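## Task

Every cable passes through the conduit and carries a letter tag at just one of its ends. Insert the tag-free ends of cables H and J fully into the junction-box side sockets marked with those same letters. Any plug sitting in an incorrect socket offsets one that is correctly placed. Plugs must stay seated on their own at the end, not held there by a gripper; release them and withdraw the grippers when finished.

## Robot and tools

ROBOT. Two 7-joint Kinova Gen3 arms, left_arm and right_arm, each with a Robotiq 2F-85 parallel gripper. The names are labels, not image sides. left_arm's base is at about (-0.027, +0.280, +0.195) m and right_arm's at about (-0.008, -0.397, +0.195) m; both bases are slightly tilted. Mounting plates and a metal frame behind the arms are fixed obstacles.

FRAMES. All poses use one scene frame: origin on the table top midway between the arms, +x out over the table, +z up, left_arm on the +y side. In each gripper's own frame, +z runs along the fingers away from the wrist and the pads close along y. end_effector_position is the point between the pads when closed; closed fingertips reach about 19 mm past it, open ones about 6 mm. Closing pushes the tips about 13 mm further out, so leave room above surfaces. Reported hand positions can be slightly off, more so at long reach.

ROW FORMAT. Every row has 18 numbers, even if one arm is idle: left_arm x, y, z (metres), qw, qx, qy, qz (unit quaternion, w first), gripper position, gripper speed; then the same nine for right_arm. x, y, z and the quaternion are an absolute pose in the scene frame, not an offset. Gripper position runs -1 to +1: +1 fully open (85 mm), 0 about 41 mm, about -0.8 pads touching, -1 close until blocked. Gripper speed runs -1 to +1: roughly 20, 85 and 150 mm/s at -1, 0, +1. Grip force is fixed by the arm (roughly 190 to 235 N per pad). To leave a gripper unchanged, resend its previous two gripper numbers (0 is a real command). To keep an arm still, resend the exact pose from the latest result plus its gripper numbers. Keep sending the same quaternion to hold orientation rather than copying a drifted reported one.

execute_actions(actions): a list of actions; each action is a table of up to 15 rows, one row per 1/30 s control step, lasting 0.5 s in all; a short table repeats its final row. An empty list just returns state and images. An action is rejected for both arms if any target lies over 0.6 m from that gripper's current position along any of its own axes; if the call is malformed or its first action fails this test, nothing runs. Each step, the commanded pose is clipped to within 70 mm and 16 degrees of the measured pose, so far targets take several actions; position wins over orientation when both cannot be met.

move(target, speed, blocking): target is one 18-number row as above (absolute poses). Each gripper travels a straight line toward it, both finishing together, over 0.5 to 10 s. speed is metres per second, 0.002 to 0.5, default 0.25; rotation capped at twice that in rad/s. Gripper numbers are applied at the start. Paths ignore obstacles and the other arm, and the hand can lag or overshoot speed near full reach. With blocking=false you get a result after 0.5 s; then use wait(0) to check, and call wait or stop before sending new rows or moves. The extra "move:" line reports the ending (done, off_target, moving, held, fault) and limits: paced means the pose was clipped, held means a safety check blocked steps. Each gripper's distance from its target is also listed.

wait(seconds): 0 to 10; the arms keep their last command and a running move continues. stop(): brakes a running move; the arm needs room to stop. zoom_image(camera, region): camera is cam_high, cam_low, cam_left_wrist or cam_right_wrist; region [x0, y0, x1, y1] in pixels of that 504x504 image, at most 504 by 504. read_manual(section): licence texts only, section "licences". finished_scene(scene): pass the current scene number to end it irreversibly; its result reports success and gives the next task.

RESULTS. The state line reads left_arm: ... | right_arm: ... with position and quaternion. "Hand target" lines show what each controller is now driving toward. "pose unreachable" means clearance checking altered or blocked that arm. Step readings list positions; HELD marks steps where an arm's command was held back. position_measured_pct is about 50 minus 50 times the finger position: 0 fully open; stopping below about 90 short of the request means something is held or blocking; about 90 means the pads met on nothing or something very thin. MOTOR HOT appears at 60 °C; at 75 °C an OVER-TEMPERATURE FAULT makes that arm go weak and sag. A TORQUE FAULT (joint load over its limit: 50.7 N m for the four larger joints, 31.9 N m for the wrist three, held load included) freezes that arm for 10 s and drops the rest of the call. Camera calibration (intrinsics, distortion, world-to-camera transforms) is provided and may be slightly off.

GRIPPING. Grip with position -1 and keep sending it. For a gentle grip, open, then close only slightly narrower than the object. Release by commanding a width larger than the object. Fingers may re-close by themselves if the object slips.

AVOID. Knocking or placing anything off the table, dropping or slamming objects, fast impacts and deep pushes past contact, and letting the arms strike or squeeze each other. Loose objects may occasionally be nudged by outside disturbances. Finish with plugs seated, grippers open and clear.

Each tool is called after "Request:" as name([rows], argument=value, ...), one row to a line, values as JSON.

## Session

Request:
execute_actions(actions=[])

Scene clock: 0.00 s.
left_arm: end_effector_position=(+0.2421, -0.2872, +0.1259) position_measured_pct=0.0 end_effector_quat_wxyz=(+0.262, +0.836, +0.233, +0.421) | right_arm: end_effector_position=(+0.5461, -0.6001, +0.2056) position_measured_pct=0.0 end_effector_quat_wxyz=(+0.066, +0.492, -0.542, +0.678)
Joint positions: left_arm=[ 1.678  1.582 -0.498  1.356 -1.176  0.606  1.78 ] | right_arm=[-0.499  1.532  0.515  1.9    1.739  1.189  0.561]
Joint velocities: left_arm=[-0.     0.001  0.     0.     0.001  0.001  0.   ] | right_arm=[-0.001  0.    -0.    -0.    -0.001 -0.    -0.   ]
Hand target (left_arm): +0.242, -0.287, +0.126; +0.262, +0.836, +0.233, +0.421
Hand target (right_arm): +0.546, -0.600, +0.206; +0.066, +0.492, -0.542, +0.678
camera_calibration (this result's frames):
cam_left_wrist: T_world_to_cam=[[0.107562, -0.756894, 0.644626, -0.33192], [-0.510336, -0.598481, -0.617558, 0.0940831], [0.853222, -0.26255, -0.450644, -0.080923], [0, 0, 0, 1]] pos_world=[0.152761, -0.216168, 0.235598]
cam_right_wrist: T_world_to_cam=[[-0.636654, -0.393824, -0.663004, 0.245428], [0.503273, 0.439229, -0.744173, 0.194435], [0.584284, -0.807453, -0.0814359, -0.64276], [0, 0, 0, 1]] pos_world=[0.433953, -0.507745, 0.255069]

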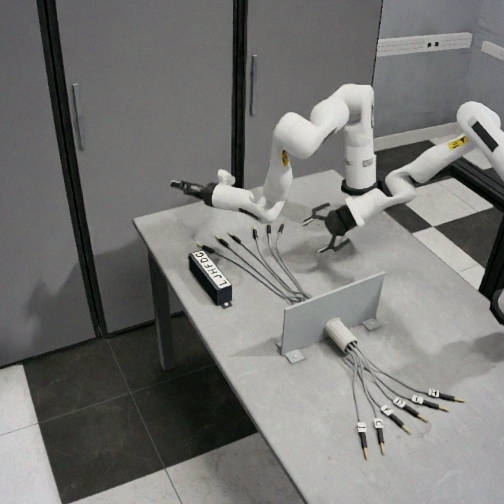

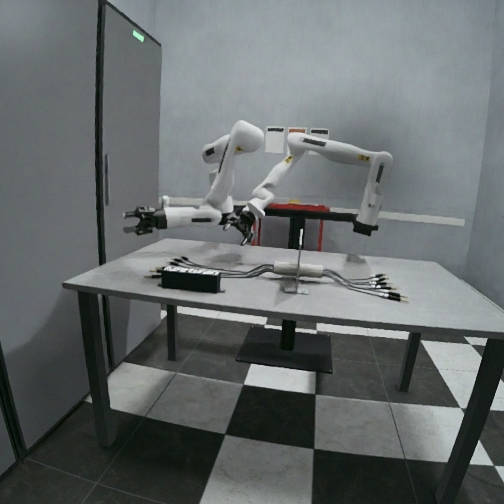

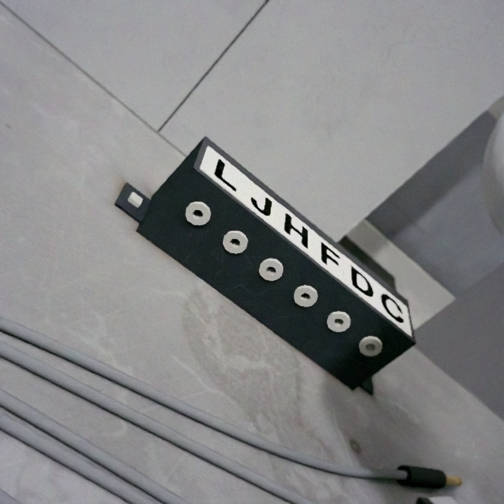

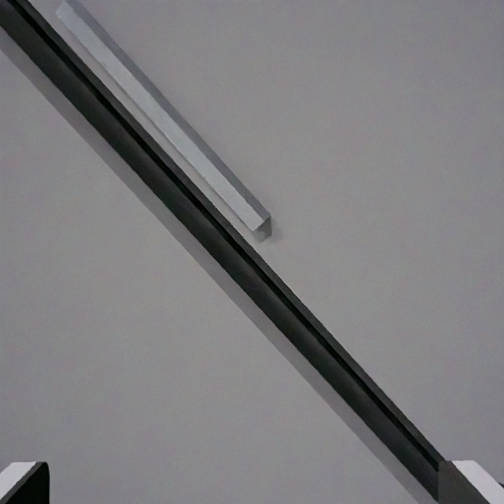

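Request:
move(target=[0.22,-0.05,0.32,0.262,0.836,0.233,0.421,-0.4,0,0.5461,-0.6,0.25,0.066,0.492,-0.542,0.678,-0.3,0], speed=0.3)

Request:
move(target=[0.4,0.27,0.35,0,0.707,0.707,0,-0.4,0,0.36,-0.4,0.42,0,0.707,-0.707,0,-0.3,0], speed=0.35)

Scene clock: 1.93 s.
left_arm: end_effector_position=(+0.2208, -0.0497, +0.3194) position_measured_pct=69.8 end_effector_quat_wxyz=(+0.261, +0.837, +0.232, +0.422) | right_arm: end_effector_position=(+0.5460, -0.6000, +0.2500) position_measured_pct=65.1 end_effector_quat_wxyz=(+0.066, +0.492, -0.542, +0.678)
Joint positions: left_arm=[ 2.021  1.072 -0.787  2.315 -1.893  0.403  2.491] | right_arm=[-0.527  1.429  0.54   1.981  1.764  1.174  0.584]
Joint velocities: left_arm=[-0.006 -0.006  0.006  0.007 -0.022  0.01   0.021] | right_arm=[-0.001 -0.    -0.    -0.001 -0.     0.001  0.   ]
Hand target (left_arm): +0.221, -0.050, +0.319; +0.261, +0.837, +0.233, +0.422
Hand target (right_arm): +0.546, -0.600, +0.250; +0.066, +0.492, -0.542, +0.678
Off the commanded pose (left_arm): 0.001 m, 0 deg.
Off the commanded pose (right_arm): 0.000 m, 0 deg.
move: done
camera_calibration (this result's frames):
cam_left_wrist: T_world_to_cam=[[0.107222, -0.758847, 0.642382, -0.273911], [-0.509441, -0.596777, -0.619941, 0.345391], [0.853799, -0.260785, -0.450575, 0.0866781], [0, 0, 0, 1]] pos_world=[0.13132, 0.020869, 0.429133]
cam_right_wrist: T_world_to_cam=[[-0.6372, -0.393418, -0.662721, 0.275318], [0.503171, 0.438978, -0.74439, 0.227438], [0.583777, -0.807787, -0.08176, -0.638944], [0, 0, 0, 1]] pos_world=[0.433993, -0.507656, 0.299522]

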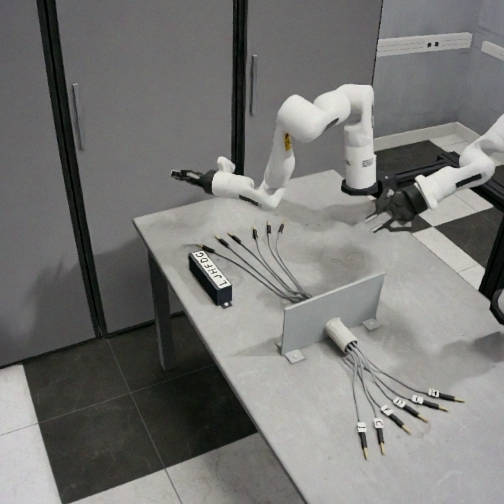

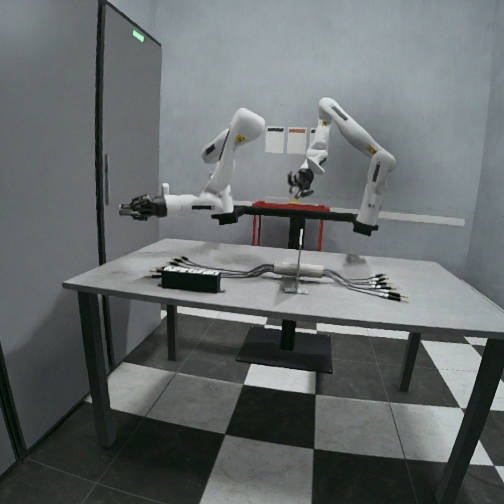

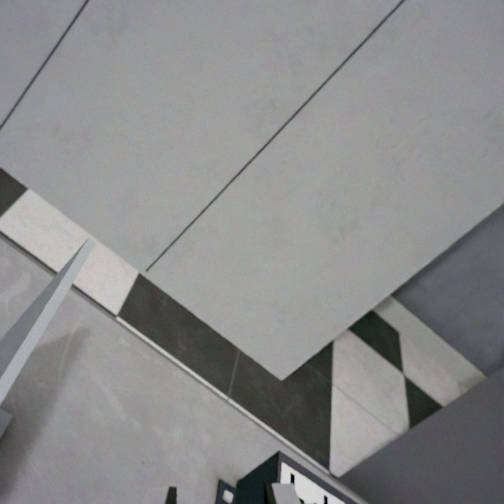

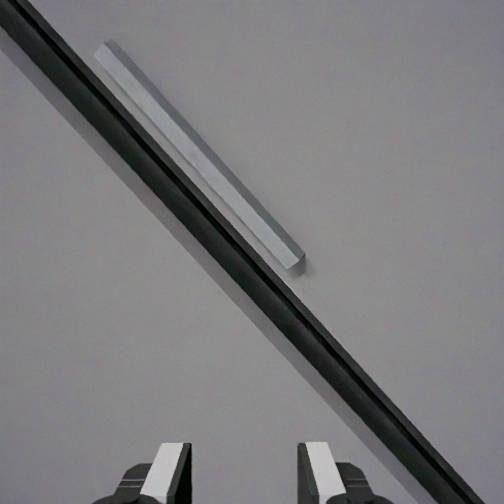

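Scene clock: 4.80 s.
left_arm: end_effector_position=(+0.4025, +0.2703, +0.3517) position_measured_pct=69.8 end_effector_quat_wxyz=(+0.002, +0.707, +0.707, +0.001) | right_arm: end_effector_position=(+0.3597, -0.3991, +0.4189) position_measured_pct=65.1 end_effector_quat_wxyz=(-0.000, -0.707, +0.707, +0.002)
Joint positions: left_arm=[ 0.872  0.794 -1.393  1.8   -2.437 -1.139  2.563] | right_arm=[-0.507  0.182  0.345  1.907  0.134  1.065  2.79 ]
Joint velocities: left_arm=[-0.005  0.001  0.    -0.001  0.    -0.    -0.   ] | right_arm=[ 0.004  0.006  0.005 -0.003 -0.002  0.002  0.003]
Hand target (left_arm): +0.402, +0.271, +0.352; +0.002, +0.707, +0.707, +0.000
Hand target (right_arm): +0.360, -0.399, +0.419; +0.001, +0.707, -0.707, -0.002
Off the commanded pose (left_arm): 0.003 m, 0 deg.
Off the commanded pose (right_arm): 0.001 m, 0 deg.
move: done; limits=paced
camera_calibration (this result's frames):
cam_left_wrist: T_world_to_cam=[[0.997849, -0.0300779, 0.0582439, -0.421296], [-0.0280618, -0.998989, -0.0351288, 0.358314], [0.0592415, 0.0334188, -0.997684, 0.462234], [0, 0, 0, 1]] pos_world=[0.403061, 0.329832, 0.498289]
cam_right_wrist: T_world_to_cam=[[-0.999755, -0.00804875, 0.0206206, 0.345583], [-0.0080286, 0.999967, 0.00105978, 0.454261], [-0.0206285, 0.000893962, -0.999787, 0.570628], [0, 0, 0, 1]] pos_world=[0.360917, -0.451975, 0.562899]

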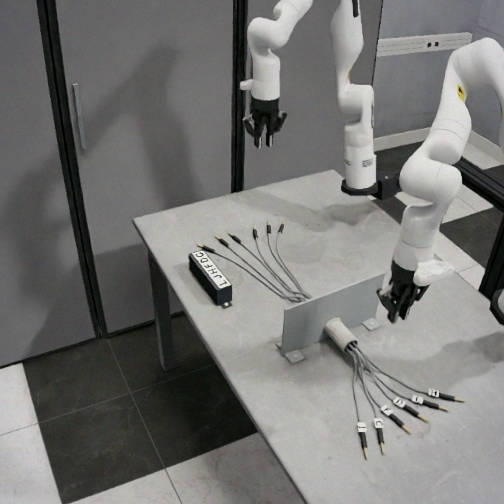

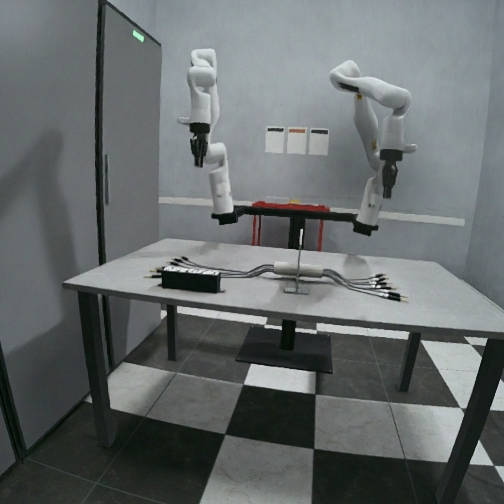

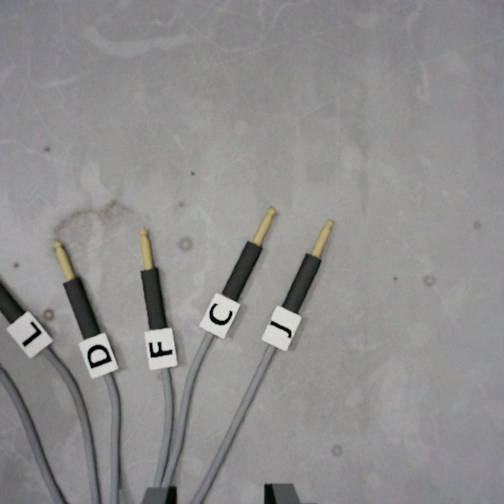

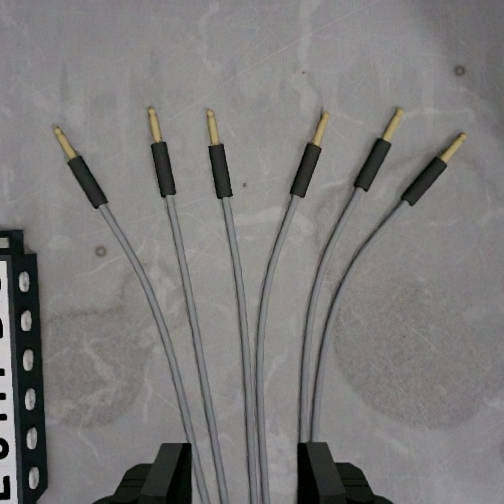

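Request:
move(target=[0.469,0.322,0.06,0,0.853,0.522,0,-0.2,0,0.36,-0.4,0.42,0,0.707,-0.707,0,-0.3,0], speed=0.3)

Scene clock: 6.60 s.
left_arm: end_effector_position=(+0.4699, +0.3208, +0.0598) position_measured_pct=59.9 end_effector_quat_wxyz=(+0.002, +0.853, +0.522, -0.000) | right_arm: end_effector_position=(+0.3600, -0.4000, +0.4200) position_measured_pct=65.1 end_effector_quat_wxyz=(+0.000, -0.707, +0.707, +0.000)
Joint positions: left_arm=[ 0.33   1.25  -0.877  1.678 -1.969 -0.707  1.73 ] | right_arm=[-0.51   0.179  0.346  1.907  0.139  1.066  2.786]
Joint velocities: left_arm=[-0.003  0.004  0.001 -0.    -0.     0.    -0.   ] | right_arm=[-0.002  0.001 -0.    -0.001  0.     0.001 -0.   ]
Hand target (left_arm): +0.470, +0.321, +0.060; +0.002, +0.853, +0.522, -0.000
Hand target (right_arm): +0.360, -0.400, +0.420; -0.000, +0.707, -0.707, -0.000
Off the commanded pose (left_arm): 0.002 m, 0 deg.
Off the commanded pose (right_arm): 0.000 m, 0 deg.
move: done
camera_calibration (this result's frames):
cam_left_wrist: T_world_to_cam=[[0.875657, -0.479516, 0.0573584, -0.268415], [-0.47823, -0.877527, -0.035251, 0.572904], [0.0672369, 0.00343728, -0.997731, 0.171263], [0, 0, 0, 1]] pos_world=[0.497504, 0.373441, 0.206466]
cam_right_wrist: T_world_to_cam=[[-0.999821, -0.00819844, 0.0170553, 0.347288], [-0.00823229, 0.999964, -0.00191584, 0.456466], [-0.017039, -0.0020559, -0.999853, 0.569313], [0, 0, 0, 1]] pos_world=[0.360684, -0.452432, 0.564181]

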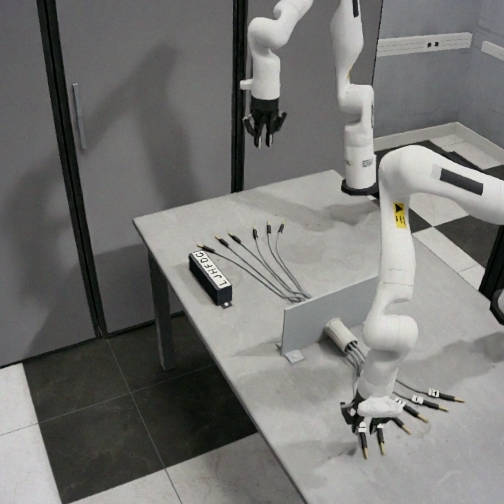

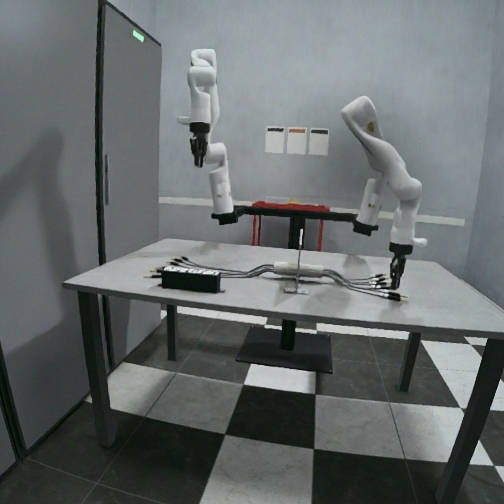

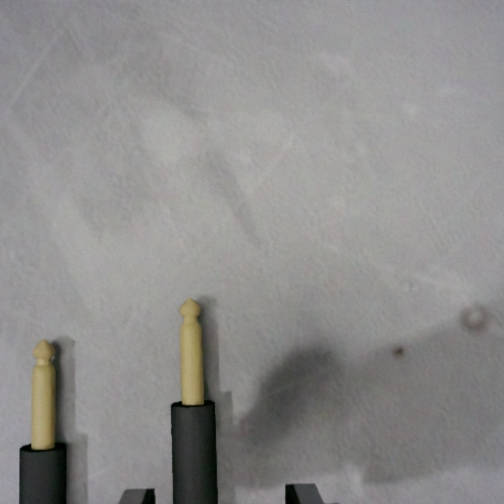

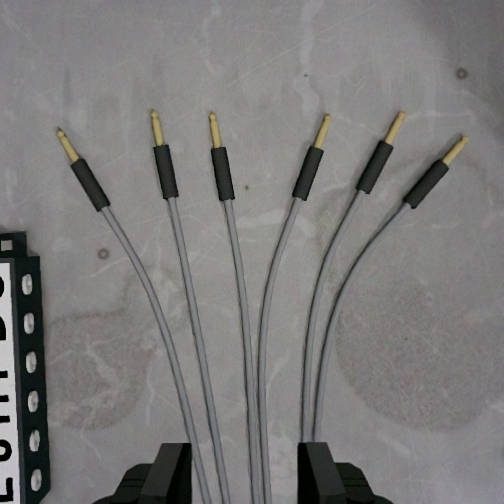

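Shift 8 mm image-left.

Request:
move(target=[0.463,0.325,0.024,0,0.853,0.522,0,-0.3,0,0.36,-0.4,0.42,0,0.707,-0.707,0,-0.3,0], speed=0.08)

Request:
move(target=[0.463,0.325,0.024,0,0.853,0.522,0,-1,0,0.36,-0.4,0.42,0,0.707,-0.707,0,-0.3,0])

Request:
move(target=[0.483,0.37,0.025,0,0.853,0.522,0,-1,0,0.36,-0.4,0.42,0,0.707,-0.707,0,-0.3,0], speed=0.08)

Request:
move(target=[0.483,0.37,0.025,0,0.853,0.522,0,-0.3,0,0.36,-0.4,0.42,0,0.707,-0.707,0,-0.3,0])

Request:
move(target=[0.47,0.36,0.08,0,0.853,0.522,0,-0.3,0,0.36,-0.4,0.42,0,0.707,-0.707,0,-0.3,0])

Request:
move(target=[0.24,0.25,0.18,0,0.46,0.888,0,-0.3,0,0.36,-0.4,0.42,0,0.707,-0.707,0,-0.3,0], speed=0.3)

Scene clock: 7.60 s.
left_arm: end_effector_position=(+0.4632, +0.3248, +0.0241) position_measured_pct=65.1 end_effector_quat_wxyz=(+0.000, +0.853, +0.522, +0.000) | right_arm: end_effector_position=(+0.3600, -0.4000, +0.4200) position_measured_pct=65.1 end_effector_quat_wxyz=(+0.000, -0.707, +0.707, -0.000)
Joint positions: left_arm=[ 0.29   1.307 -0.828  1.669 -1.9   -0.651  1.668] | right_arm=[-0.51   0.179  0.346  1.907  0.139  1.066  2.786]
Joint velocities: left_arm=[-0.003  0.003  0.    -0.    -0.     0.001 -0.001] | right_arm=[ 0.001 -0.001  0.    -0.    -0.     0.     0.   ]
Hand target (left_arm): +0.463, +0.325, +0.024; +0.000, +0.853, +0.522, +0.000
Hand target (right_arm): +0.360, -0.400, +0.420; +0.000, +0.707, -0.707, -0.000
Off the commanded pose (left_arm): 0.000 m, 0 deg.
Off the commanded pose (right_arm): 0.000 m, 0 deg.
move: done
camera_calibration (this result's frames):
cam_left_wrist: T_world_to_cam=[[0.875426, -0.480178, 0.0553085, -0.258257], [-0.478788, -0.877152, -0.036977, 0.57216], [0.0662695, 0.00588959, -0.997784, 0.135717], [0, 0, 0, 1]] pos_world=[0.491034, 0.377063, 0.170857]
cam_right_wrist: T_world_to_cam=[[-0.999821, -0.00819558, 0.0170508, 0.347293], [-0.00822949, 0.999964, -0.00191941, 0.456465], [-0.0170344, -0.00205938, -0.999853, 0.569315], [0, 0, 0, 1]] pos_world=[0.360686, -0.45243, 0.564185]

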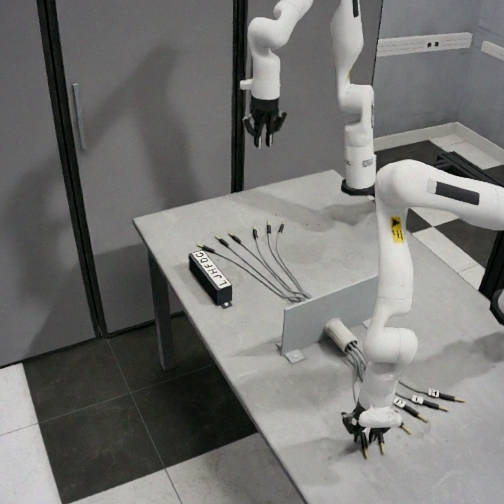

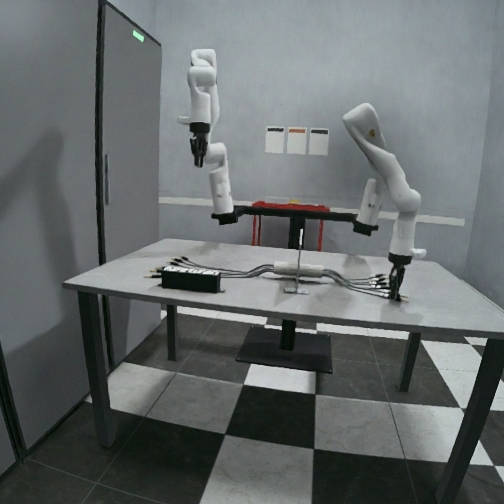

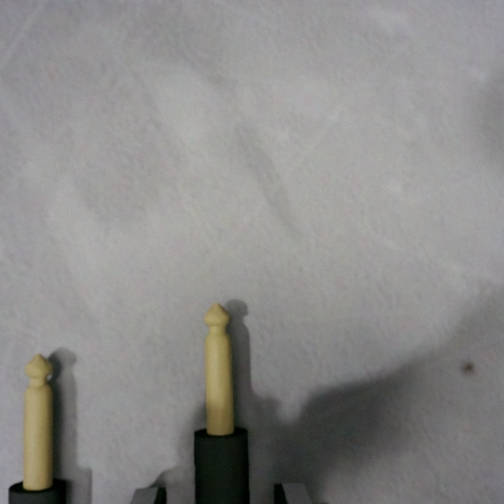

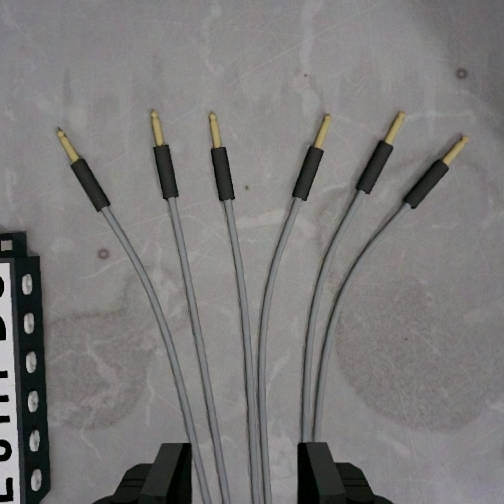

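Scene clock: 8.30 s.
left_arm: end_effector_position=(+0.4632, +0.3248, +0.0246) position_measured_pct=83.3 end_effector_quat_wxyz=(+0.000, +0.853, +0.522, +0.000) | right_arm: end_effector_position=(+0.3600, -0.4000, +0.4200) position_measured_pct=65.1 end_effector_quat_wxyz=(+0.000, -0.707, +0.707, -0.000)
Joint positions: left_arm=[ 0.291  1.306 -0.828  1.67  -1.901 -0.652  1.668] | right_arm=[-0.51   0.179  0.346  1.907  0.139  1.066  2.786]
Joint velocities: left_arm=[ 0.001  0.     0.001  0.     0.001  0.    -0.   ] | right_arm=[-0.     0.001 -0.    -0.002  0.    -0.    -0.   ]
Hand target (left_arm): +0.463, +0.325, +0.024; -0.000, +0.853, +0.522, -0.000
Hand target (right_arm): +0.360, -0.400, +0.420; +0.000, +0.707, -0.707, -0.000
Off the commanded pose (left_arm): 0.001 m, 0 deg.
Off the commanded pose (right_arm): 0.000 m, 0 deg.
move: done
camera_calibration (this result's frames):
cam_left_wrist: T_world_to_cam=[[0.875377, -0.480255, 0.05541, -0.258223], [-0.478869, -0.87711, -0.0369193, 0.57223], [0.0663314, 0.00578421, -0.997781, 0.136192], [0, 0, 0, 1]] pos_world=[0.491032, 0.377108, 0.171325]
cam_right_wrist: T_world_to_cam=[[-0.999821, -0.00819577, 0.017051, 0.347293], [-0.00822969, 0.999964, -0.00191966, 0.456465], [-0.0170346, -0.00205964, -0.999853, 0.569315], [0, 0, 0, 1]] pos_world=[0.360686, -0.45243, 0.564185]

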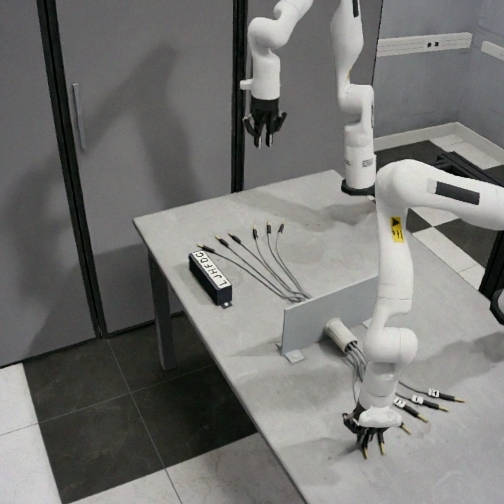

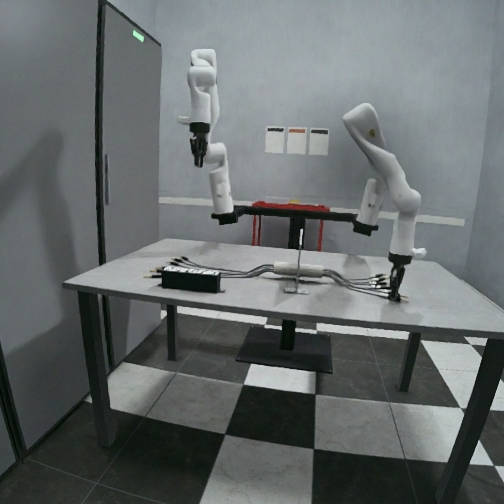

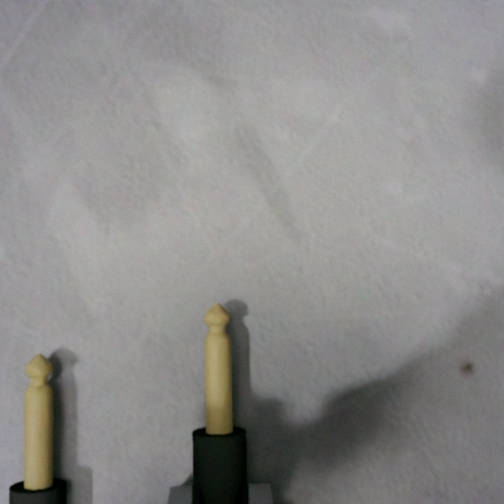

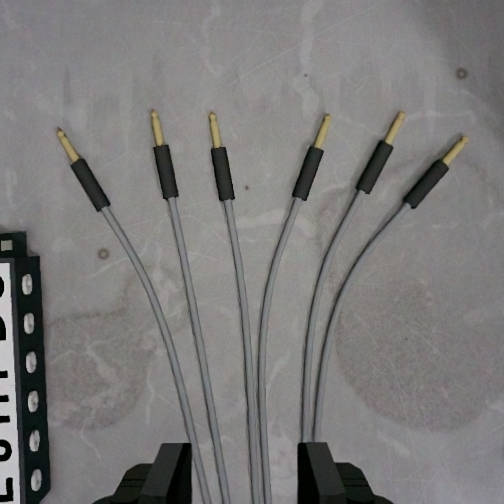

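Scene clock: 9.23 s.
left_arm: end_effector_position=(+0.4830, +0.3694, +0.0249) position_measured_pct=83.3 end_effector_quat_wxyz=(+0.000, +0.853, +0.522, -0.000) | right_arm: end_effector_position=(+0.3600, -0.4000, +0.4200) position_measured_pct=65.1 end_effector_quat_wxyz=(+0.000, -0.707, +0.707, -0.000)
Joint positions: left_arm=[ 0.201  1.314 -0.86   1.59  -1.946 -0.705  1.655] | right_arm=[-0.51   0.179  0.346  1.907  0.139  1.066  2.786]
Joint velocities: left_arm=[-0.004  0.002 -0.001 -0.002  0.001 -0.002 -0.   ] | right_arm=[ 0.001 -0.001 -0.     0.     0.     0.    -0.   ]
Hand target (left_arm): +0.483, +0.370, +0.025; -0.000, +0.853, +0.522, +0.000
Hand target (right_arm): +0.360, -0.400, +0.420; +0.000, +0.707, -0.707, -0.000
Off the commanded pose (left_arm): 0.001 m, 0 deg.
Off the commanded pose (right_arm): 0.000 m, 0 deg.
move: done
camera_calibration (this result's frames):
cam_left_wrist: T_world_to_cam=[[0.875126, -0.480793, 0.0547083, -0.253786], [-0.479439, -0.876816, -0.0365026, 0.620952], [0.0655193, 0.00571506, -0.997835, 0.135406], [0, 0, 0, 1]] pos_world=[0.510932, 0.421669, 0.171664]
cam_right_wrist: T_world_to_cam=[[-0.999821, -0.00819577, 0.0170509, 0.347293], [-0.00822969, 0.999964, -0.00191987, 0.456465], [-0.0170346, -0.00205985, -0.999853, 0.569314], [0, 0, 0, 1]] pos_world=[0.360686, -0.45243, 0.564185]

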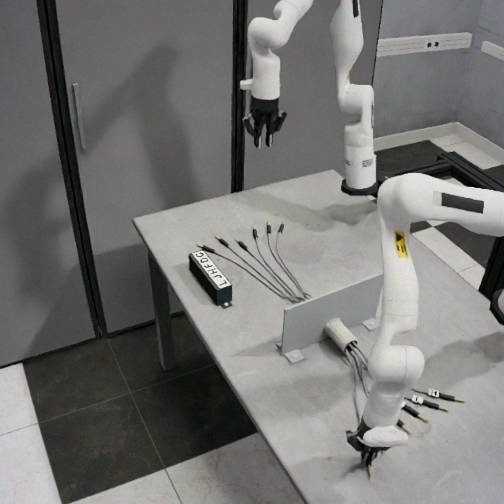

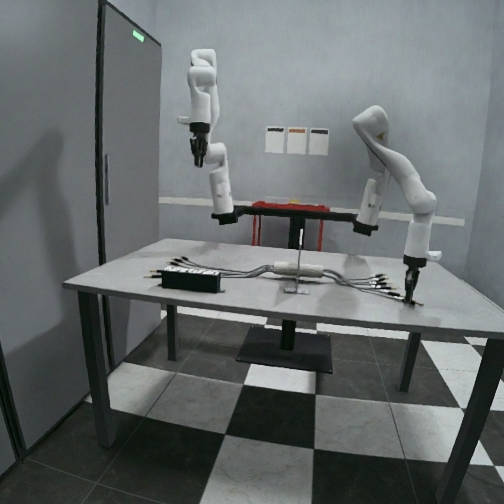

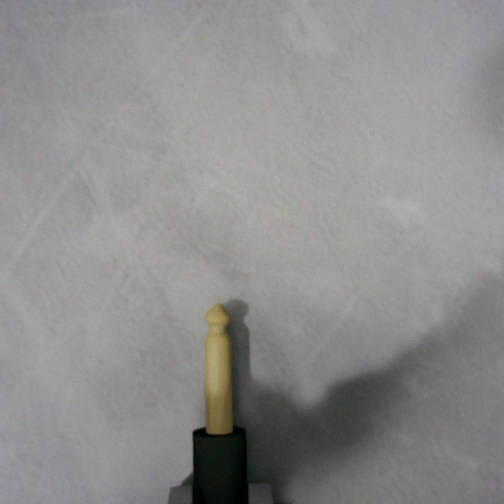

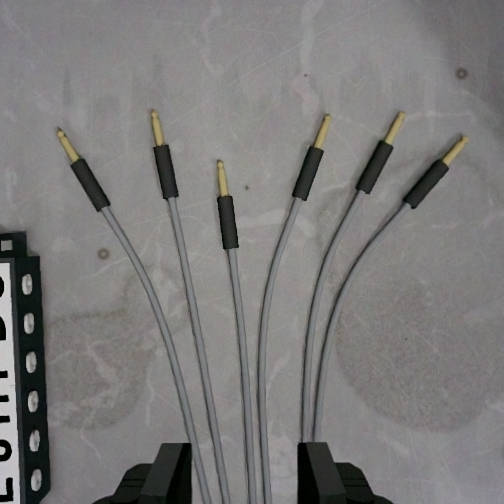

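Scene clock: 9.93 s.
left_arm: end_effector_position=(+0.4830, +0.3700, +0.0250) position_measured_pct=65.1 end_effector_quat_wxyz=(+0.000, +0.853, +0.522, +0.000) | right_arm: end_effector_position=(+0.3600, -0.4000, +0.4200) position_measured_pct=65.1 end_effector_quat_wxyz=(+0.000, -0.707, +0.707, -0.000)
Joint positions: left_arm=[ 0.2    1.314 -0.861  1.59  -1.946 -0.705  1.654] | right_arm=[-0.51   0.179  0.346  1.907  0.139  1.066  2.786]
Joint velocities: left_arm=[ 0.001 -0.    -0.     0.    -0.    -0.     0.   ] | right_arm=[ 0.    -0.001 -0.     0.001 -0.     0.001 -0.   ]
Hand target (left_arm): +0.483, +0.370, +0.025; +0.000, +0.853, +0.522, +0.000
Hand target (right_arm): +0.360, -0.400, +0.420; +0.000, +0.707, -0.707, -0.000
Off the commanded pose (left_arm): 0.000 m, 0 deg.
Off the commanded pose (right_arm): 0.000 m, 0 deg.
move: done
camera_calibration (this result's frames):
cam_left_wrist: T_world_to_cam=[[0.875439, -0.480225, 0.0546806, -0.253866], [-0.478831, -0.877123, -0.0371063, 0.621356], [0.065781, 0.00630157, -0.997814, 0.13511], [0, 0, 0, 1]] pos_world=[0.510881, 0.422241, 0.171752]
cam_right_wrist: T_world_to_cam=[[-0.999821, -0.00819566, 0.0170507, 0.347293], [-0.00822957, 0.999964, -0.00191964, 0.456465], [-0.0170343, -0.00205961, -0.999853, 0.569315], [0, 0, 0, 1]] pos_world=[0.360686, -0.45243, 0.564185]

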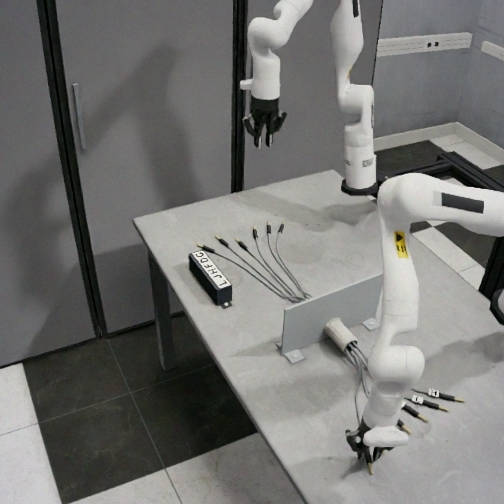

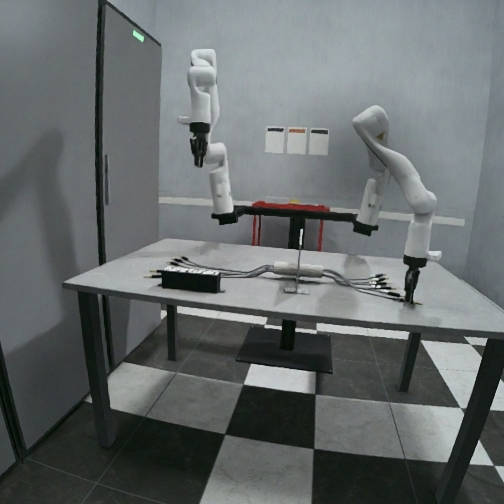

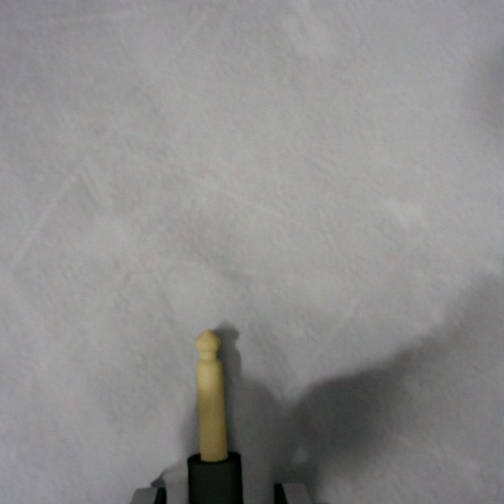

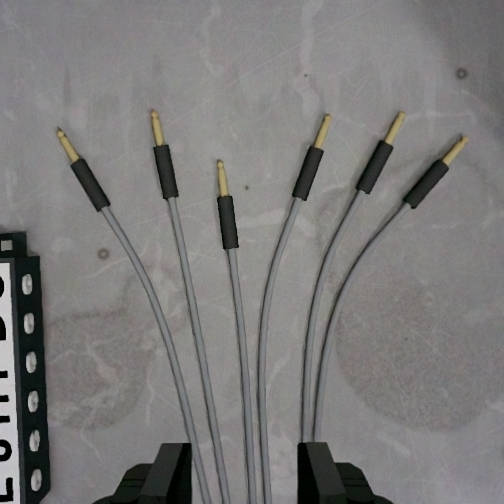

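Scene clock: 10.80 s.
left_arm: end_effector_position=(+0.4698, +0.3603, +0.0799) position_measured_pct=65.1 end_effector_quat_wxyz=(-0.000, +0.853, +0.522, -0.000) | right_arm: end_effector_position=(+0.3600, -0.4000, +0.4200) position_measured_pct=65.1 end_effector_quat_wxyz=(+0.000, -0.707, +0.707, -0.000)
Joint positions: left_arm=[ 0.275  1.206 -0.913  1.687 -2.003 -0.74   1.675] | right_arm=[-0.51   0.179  0.346  1.907  0.139  1.066  2.786]
Joint velocities: left_arm=[ 0.003 -0.005 -0.002  0.001  0.001  0.    -0.   ] | right_arm=[-0.     0.001  0.     0.    -0.    -0.    -0.   ]
Hand target (left_arm): +0.470, +0.360, +0.080; -0.000, +0.853, +0.522, -0.000
Hand target (right_arm): +0.360, -0.400, +0.420; +0.000, +0.707, -0.707, -0.000
Off the commanded pose (left_arm): 0.000 m, 0 deg.
Off the commanded pose (right_arm): 0.000 m, 0 deg.
move: done
camera_calibration (this result's frames):
cam_left_wrist: T_world_to_cam=[[0.875407, -0.480355, 0.0540512, -0.249838], [-0.478958, -0.877049, -0.0372192, 0.608585], [0.0652839, 0.00669368, -0.997844, 0.190872], [0, 0, 0, 1]] pos_world=[0.497735, 0.41247, 0.226615]
cam_right_wrist: T_world_to_cam=[[-0.999821, -0.00819578, 0.0170507, 0.347293], [-0.00822969, 0.999964, -0.00191962, 0.456465], [-0.0170344, -0.0020596, -0.999853, 0.569315], [0, 0, 0, 1]] pos_world=[0.360686, -0.45243, 0.564185]

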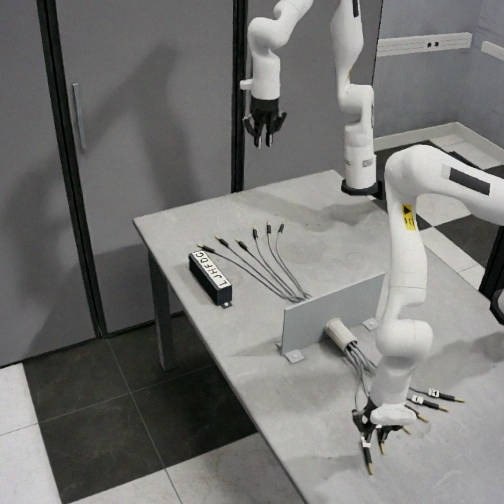

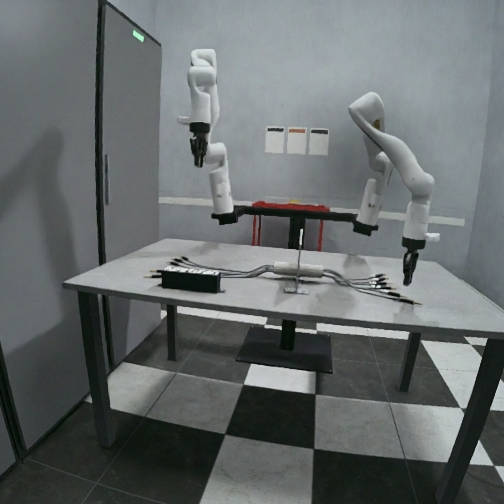

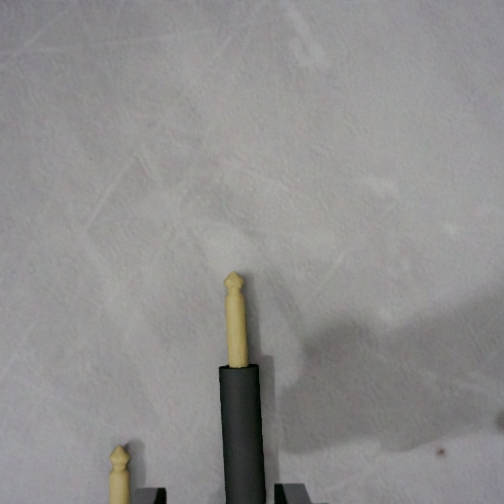

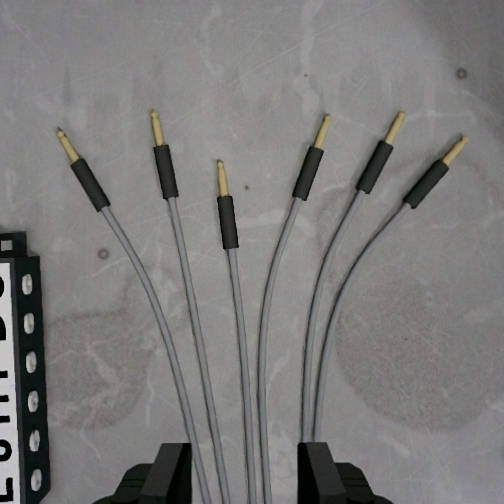

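Scene clock: 13.07 s.
left_arm: end_effector_position=(+0.2397, +0.2508, +0.1796) position_measured_pct=65.1 end_effector_quat_wxyz=(-0.000, +0.460, +0.888, -0.000) | right_arm: end_effector_position=(+0.3600, -0.4000, +0.4200) position_measured_pct=65.1 end_effector_quat_wxyz=(+0.000, -0.707, +0.707, -0.000)
Joint positions: left_arm=[ 0.798  0.907 -0.995  2.444 -1.668 -0.544  2.481] | right_arm=[-0.51   0.179  0.346  1.907  0.139  1.066  2.786]
Joint velocities: left_arm=[ 0.01  -0.006  0.    -0.002 -0.009  0.003  0.011] | right_arm=[ 0.     0.    -0.     0.    -0.     0.001  0.   ]
Hand target (left_arm): +0.240, +0.250, +0.180; +0.000, +0.460, +0.888, -0.000
Hand target (right_arm): +0.360, -0.400, +0.420; +0.000, +0.707, -0.707, +0.000
Off the commanded pose (left_arm): 0.001 m, 0 deg.
Off the commanded pose (right_arm): 0.000 m, 0 deg.
move: done
camera_calibration (this result's frames):
cam_left_wrist: T_world_to_cam=[[0.832011, 0.552086, 0.0543929, -0.354993], [0.55421, -0.831544, -0.0372285, 0.147058], [0.0246767, 0.0611196, -0.997825, 0.302212], [0, 0, 0, 1]] pos_world=[0.206399, 0.299801, 0.326339]
cam_right_wrist: T_world_to_cam=[[-0.999821, -0.00819534, 0.017051, 0.347293], [-0.00822925, 0.999964, -0.00191979, 0.456465], [-0.0170346, -0.00205976, -0.999853, 0.569315], [0, 0, 0, 1]] pos_world=[0.360686, -0.45243, 0.564185]

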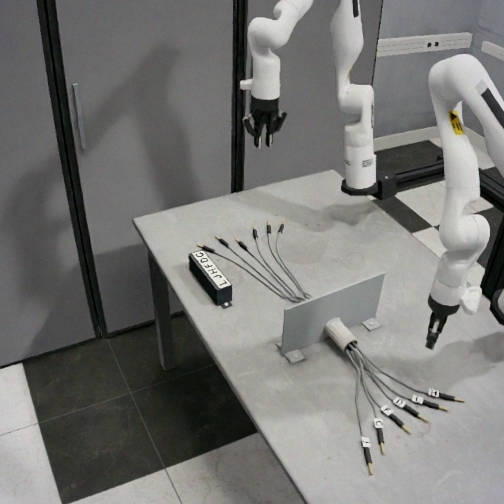

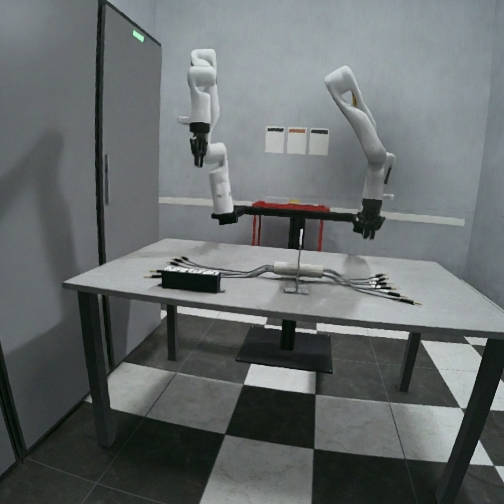

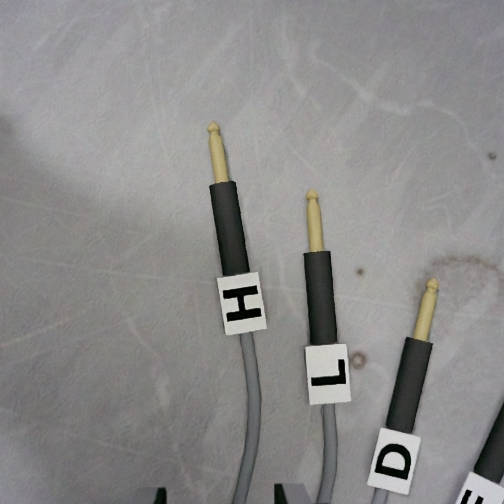

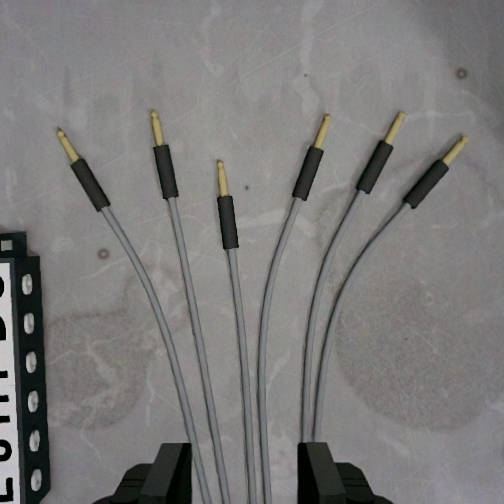

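Request:
move(target=[0.197,0.323,0.05,0,0.407,0.914,0,-0.1,0,0.36,-0.4,0.42,0,0.707,-0.707,0,-0.3,0])

Scene clock: 14.60 s.
left_arm: end_effector_position=(+0.1977, +0.3229, +0.0494) position_measured_pct=54.8 end_effector_quat_wxyz=(+0.001, +0.406, +0.914, -0.000) | right_arm: end_effector_position=(+0.3600, -0.4000, +0.4200) position_measured_pct=65.1 end_effector_quat_wxyz=(+0.000, -0.707, +0.707, -0.000)
Joint positions: left_arm=[ 0.436  1.47  -0.926  2.527 -0.92  -1.009  1.754] | right_arm=[-0.51   0.179  0.346  1.907  0.139  1.066  2.786]
Joint velocities: left_arm=[-0.003  0.004 -0.001  0.001  0.002 -0.001 -0.001] | right_arm=[-0.    -0.    -0.001 -0.001 -0.    -0.001  0.   ]
Hand target (left_arm): +0.198, +0.323, +0.049; +0.001, +0.406, +0.914, -0.000
Hand target (right_arm): +0.360, -0.400, +0.420; +0.000, +0.707, -0.707, -0.000
Off the commanded pose (left_arm): 0.001 m, 0 deg.
Off the commanded pose (right_arm): 0.000 m, 0 deg.
move: done
camera_calibration (this result's frames):
cam_left_wrist: T_world_to_cam=[[0.760542, 0.646945, 0.0551119, -0.369322], [0.648994, -0.76001, -0.0345246, 0.183376], [0.0195501, 0.0620247, -0.997883, 0.169712], [0, 0, 0, 1]] pos_world=[0.158557, 0.367772, 0.196038]
cam_right_wrist: T_world_to_cam=[[-0.999821, -0.00819558, 0.0170509, 0.347293], [-0.00822949, 0.999964, -0.00191977, 0.456465], [-0.0170346, -0.00205974, -0.999853, 0.569315], [0, 0, 0, 1]] pos_world=[0.360685, -0.45243, 0.564185]

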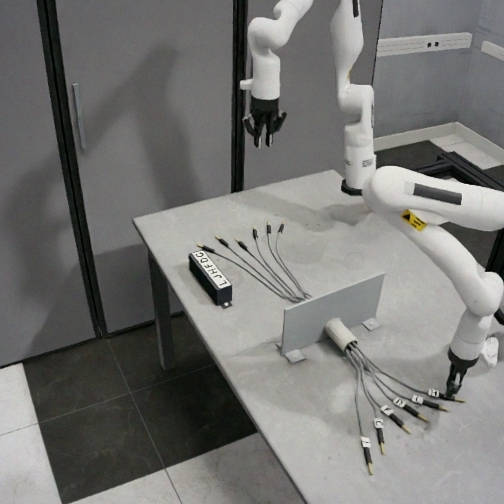

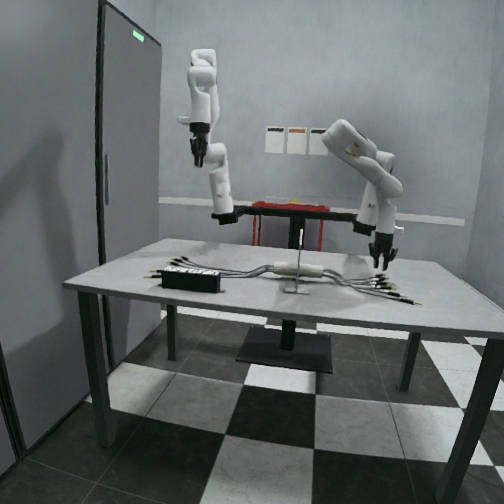

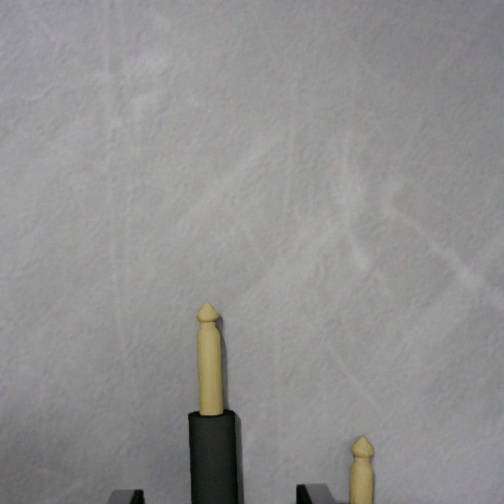

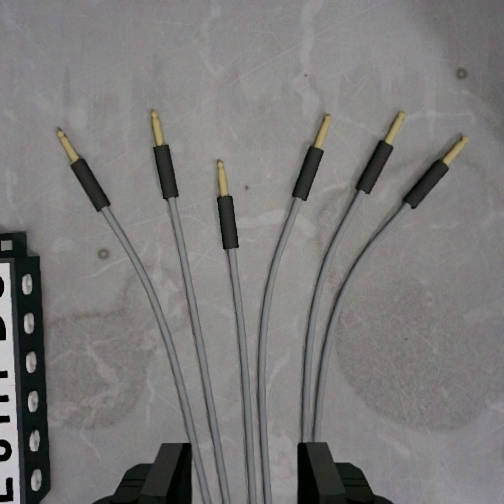

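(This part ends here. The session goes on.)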